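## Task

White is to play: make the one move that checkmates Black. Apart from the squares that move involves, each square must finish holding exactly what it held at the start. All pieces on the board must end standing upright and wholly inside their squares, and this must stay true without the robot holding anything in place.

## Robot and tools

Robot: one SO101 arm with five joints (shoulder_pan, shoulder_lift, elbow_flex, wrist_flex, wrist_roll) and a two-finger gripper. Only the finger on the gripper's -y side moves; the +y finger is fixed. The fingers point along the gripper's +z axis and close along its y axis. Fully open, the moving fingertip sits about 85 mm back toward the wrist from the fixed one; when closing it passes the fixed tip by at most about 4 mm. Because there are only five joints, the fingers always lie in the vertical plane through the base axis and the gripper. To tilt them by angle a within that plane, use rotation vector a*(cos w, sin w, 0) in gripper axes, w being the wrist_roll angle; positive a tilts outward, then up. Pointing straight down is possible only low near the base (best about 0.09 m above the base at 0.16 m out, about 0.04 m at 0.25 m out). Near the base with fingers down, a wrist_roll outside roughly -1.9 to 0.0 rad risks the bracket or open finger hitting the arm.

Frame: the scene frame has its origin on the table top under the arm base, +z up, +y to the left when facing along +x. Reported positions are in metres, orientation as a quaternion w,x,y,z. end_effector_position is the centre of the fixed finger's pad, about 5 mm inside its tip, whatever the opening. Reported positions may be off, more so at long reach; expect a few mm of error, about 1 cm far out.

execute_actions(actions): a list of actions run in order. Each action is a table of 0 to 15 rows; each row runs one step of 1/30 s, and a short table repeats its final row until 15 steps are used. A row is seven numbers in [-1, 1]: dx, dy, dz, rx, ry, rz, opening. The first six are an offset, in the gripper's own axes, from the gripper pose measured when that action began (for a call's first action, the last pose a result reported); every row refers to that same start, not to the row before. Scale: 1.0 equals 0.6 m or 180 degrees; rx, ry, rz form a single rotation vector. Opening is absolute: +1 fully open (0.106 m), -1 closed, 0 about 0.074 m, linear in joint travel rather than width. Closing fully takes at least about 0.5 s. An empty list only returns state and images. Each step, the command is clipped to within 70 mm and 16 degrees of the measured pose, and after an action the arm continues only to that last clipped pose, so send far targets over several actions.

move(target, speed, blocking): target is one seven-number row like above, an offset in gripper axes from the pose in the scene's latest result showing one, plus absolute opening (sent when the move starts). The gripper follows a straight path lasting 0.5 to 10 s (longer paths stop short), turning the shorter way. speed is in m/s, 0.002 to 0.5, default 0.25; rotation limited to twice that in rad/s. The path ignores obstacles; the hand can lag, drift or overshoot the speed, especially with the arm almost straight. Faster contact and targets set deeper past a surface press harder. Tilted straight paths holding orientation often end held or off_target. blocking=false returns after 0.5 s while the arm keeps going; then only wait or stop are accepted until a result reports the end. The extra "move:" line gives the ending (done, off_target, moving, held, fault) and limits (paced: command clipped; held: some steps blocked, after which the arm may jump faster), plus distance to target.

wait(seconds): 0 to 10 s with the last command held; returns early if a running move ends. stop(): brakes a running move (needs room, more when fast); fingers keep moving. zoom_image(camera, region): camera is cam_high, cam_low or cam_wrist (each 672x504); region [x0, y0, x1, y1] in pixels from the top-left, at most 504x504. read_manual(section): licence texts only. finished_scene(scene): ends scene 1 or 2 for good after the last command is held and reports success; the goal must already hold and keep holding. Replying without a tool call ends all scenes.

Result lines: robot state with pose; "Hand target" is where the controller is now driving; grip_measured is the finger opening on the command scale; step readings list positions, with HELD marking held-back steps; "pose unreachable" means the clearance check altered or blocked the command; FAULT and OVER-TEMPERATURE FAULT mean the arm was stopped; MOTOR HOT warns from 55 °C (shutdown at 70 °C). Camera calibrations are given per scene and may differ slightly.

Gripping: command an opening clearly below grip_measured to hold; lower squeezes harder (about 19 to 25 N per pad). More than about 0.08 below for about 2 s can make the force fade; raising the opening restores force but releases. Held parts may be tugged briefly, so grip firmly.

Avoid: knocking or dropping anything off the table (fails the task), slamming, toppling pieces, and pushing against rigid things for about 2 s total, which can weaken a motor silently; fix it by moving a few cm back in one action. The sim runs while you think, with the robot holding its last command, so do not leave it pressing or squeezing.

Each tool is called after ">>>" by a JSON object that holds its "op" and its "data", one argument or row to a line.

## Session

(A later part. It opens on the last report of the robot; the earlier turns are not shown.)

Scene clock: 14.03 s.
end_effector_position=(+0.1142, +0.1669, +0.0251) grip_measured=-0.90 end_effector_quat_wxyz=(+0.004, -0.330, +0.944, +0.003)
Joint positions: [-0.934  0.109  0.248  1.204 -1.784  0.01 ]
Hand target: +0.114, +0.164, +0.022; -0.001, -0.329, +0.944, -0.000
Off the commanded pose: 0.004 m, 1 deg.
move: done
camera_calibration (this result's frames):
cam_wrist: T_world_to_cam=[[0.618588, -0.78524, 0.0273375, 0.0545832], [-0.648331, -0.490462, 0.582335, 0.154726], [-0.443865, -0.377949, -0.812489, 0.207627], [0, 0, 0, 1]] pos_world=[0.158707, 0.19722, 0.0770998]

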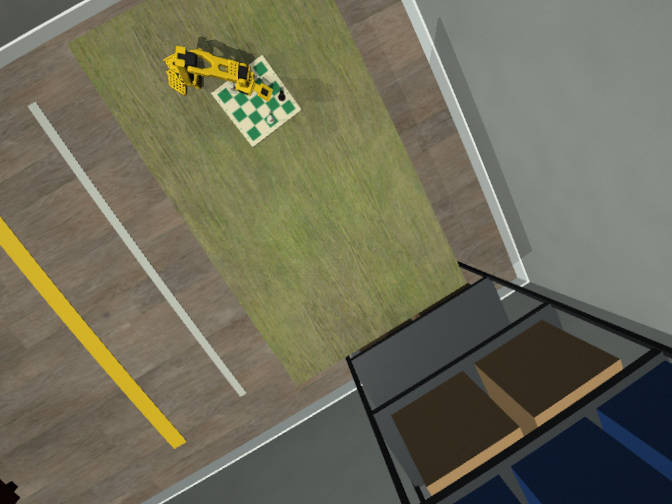

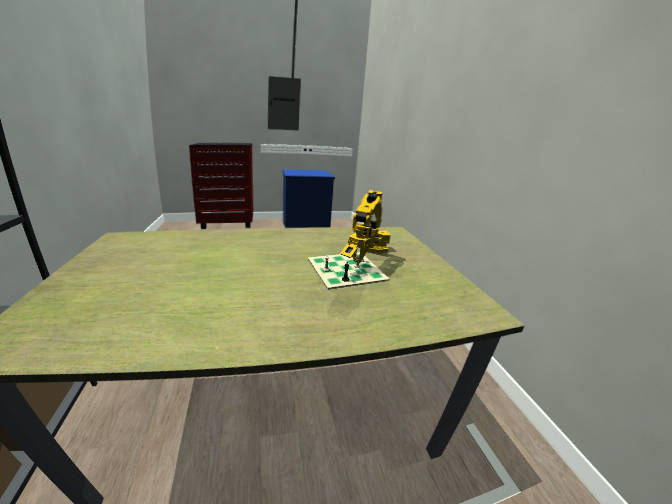

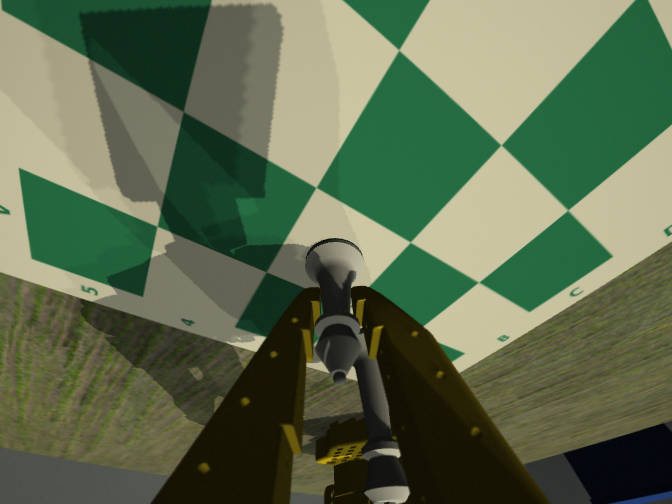

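>>> {"op": "execute_actions", "data": {
  "actions": [
    [[0,0,0,0,0,0,-0.88],[0,0,0,0,0,0,-0.84],[0,0,0,0,0,0,-0.8],[0,0,0,0,0,0,-0.7],[0,0,0,0,0,0,-0.55],[0,0,0,0,0,0,-0.55],[0,0.004,0,0,0,0,-0.55],[0,0.008,0,0,0,0,-0.55],[0,0.012,0,0,0,0,-0.55],[0,0.016,0,0,0,0,-0.55]]
  ]
}}

>>> {"op": "move", "data": {
  "target": [-0.01,0.004,-0.075,0,0,0,-0.55],
  "speed": 0.1
}}

>>> {"op": "zoom_image", "data": {
  "camera": "cam_wrist",
  "region": [250, 130, 450, 330]
}}

Scene clock: 14.70 s.
end_effector_position=(+0.1095, +0.1732, +0.0265) grip_measured=-0.57 end_effector_quat_wxyz=(+0.009, -0.330, +0.944, +0.006)
Joint positions: [-0.971  0.109  0.237  1.203 -1.821  0.035]
Hand target: +0.108, +0.174, +0.025; +0.004, -0.330, +0.944, +0.003
Off the commanded pose: 0.002 m, 1 deg.
Step readings (end_effector_position):
0: (+0.1143, +0.1671, +0.0251)
1: (+0.1143, +0.1671, +0.0251)
2: (+0.1143, +0.1671, +0.0251)
4: (+0.1143, +0.1671, +0.0251)
8: (+0.1141, +0.1673, +0.0251)
15: end_effector_position above
camera_calibration (this result's frames):
cam_wrist: T_world_to_cam=[[0.618422, -0.785499, 0.0233407, 0.0625077], [-0.652171, -0.496429, 0.572914, 0.155663], [-0.438437, -0.369525, -0.819283, 0.207235], [0, 0, 0, 1]] pos_world=[0.153722, 0.202954, 0.0791434]

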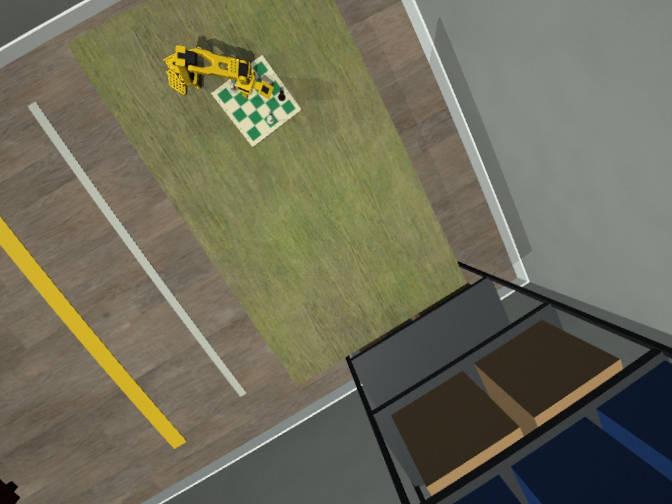

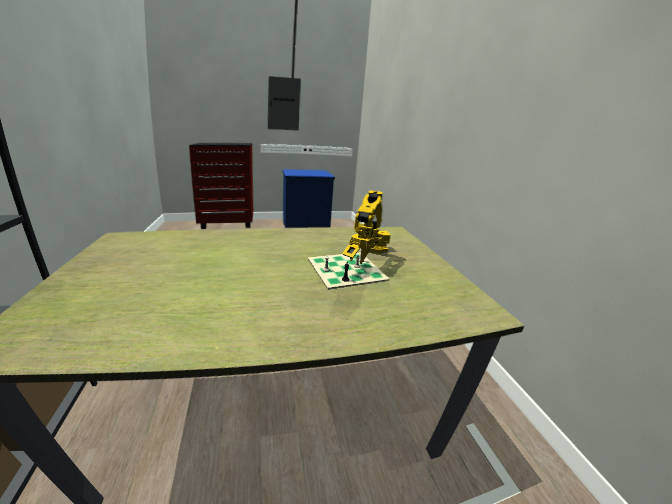

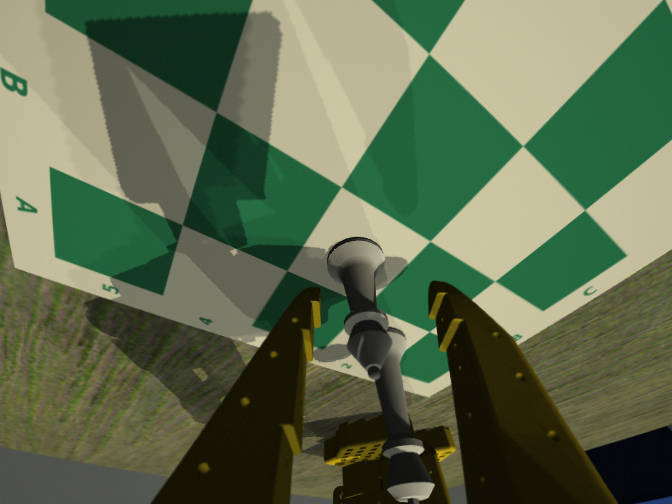

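Scene clock: 15.57 s.
end_effector_position=(+0.1122, +0.1771, +0.0707) grip_measured=-0.56 end_effector_quat_wxyz=(+0.009, -0.330, +0.944, +0.006)
Joint positions: [-0.971  0.096 -0.078  1.531 -1.821  0.035]
Hand target: +0.112, +0.178, +0.072; +0.009, -0.330, +0.944, +0.007
Off the commanded pose: 0.001 m, 0 deg.
move: done
camera_calibration (this result's frames):
cam_wrist: T_world_to_cam=[[0.618422, -0.785499, 0.0233407, 0.0629126], [-0.652171, -0.496429, 0.572914, 0.134075], [-0.438437, -0.369525, -0.819283, 0.246109], [0, 0, 0, 1]] pos_world=[0.156437, 0.20692, 0.123351]

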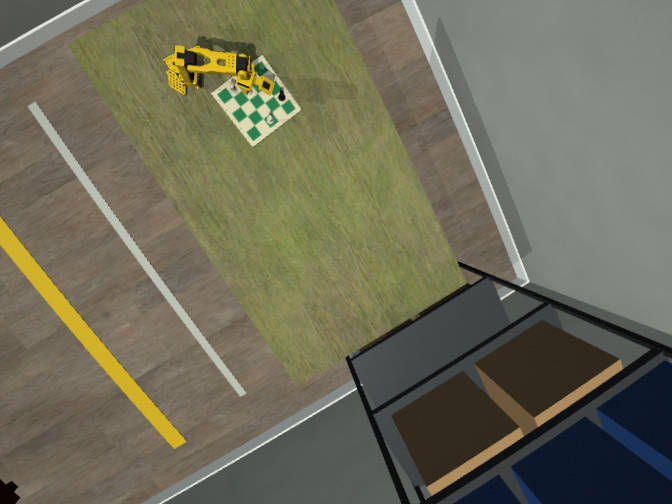

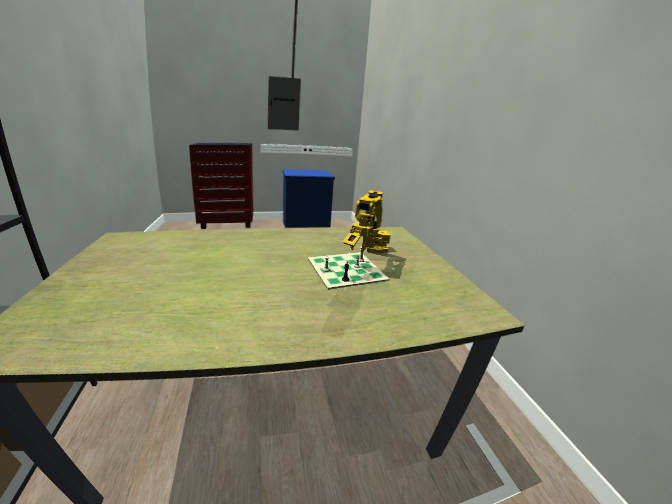

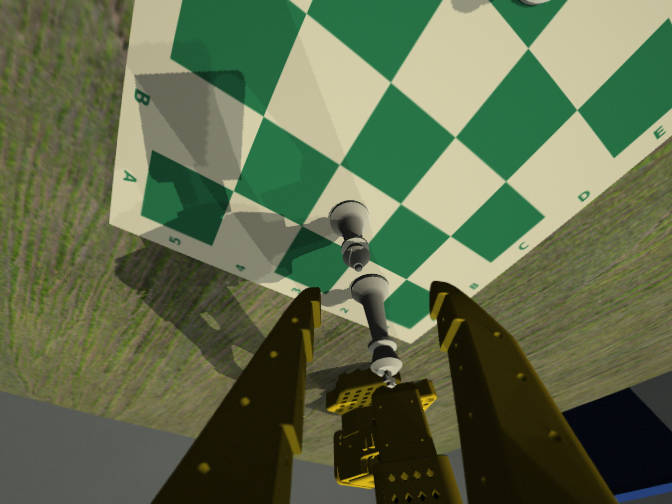

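Region (250, 130, 450, 330) of cam_wrist's 672x504 image, scaled by 2.520.

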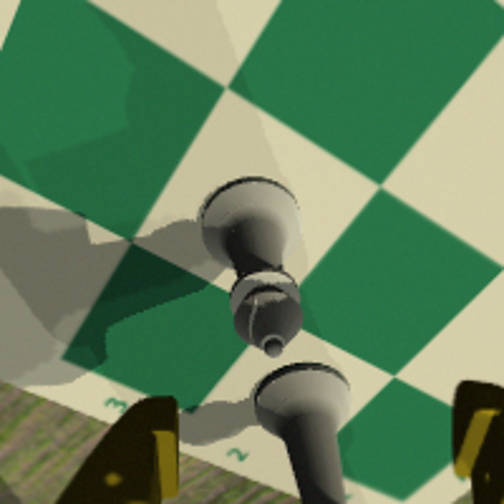

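>>> {"op": "finished_scene", "data": {
  "scene": 1
}}

The scene is finished: the task was done.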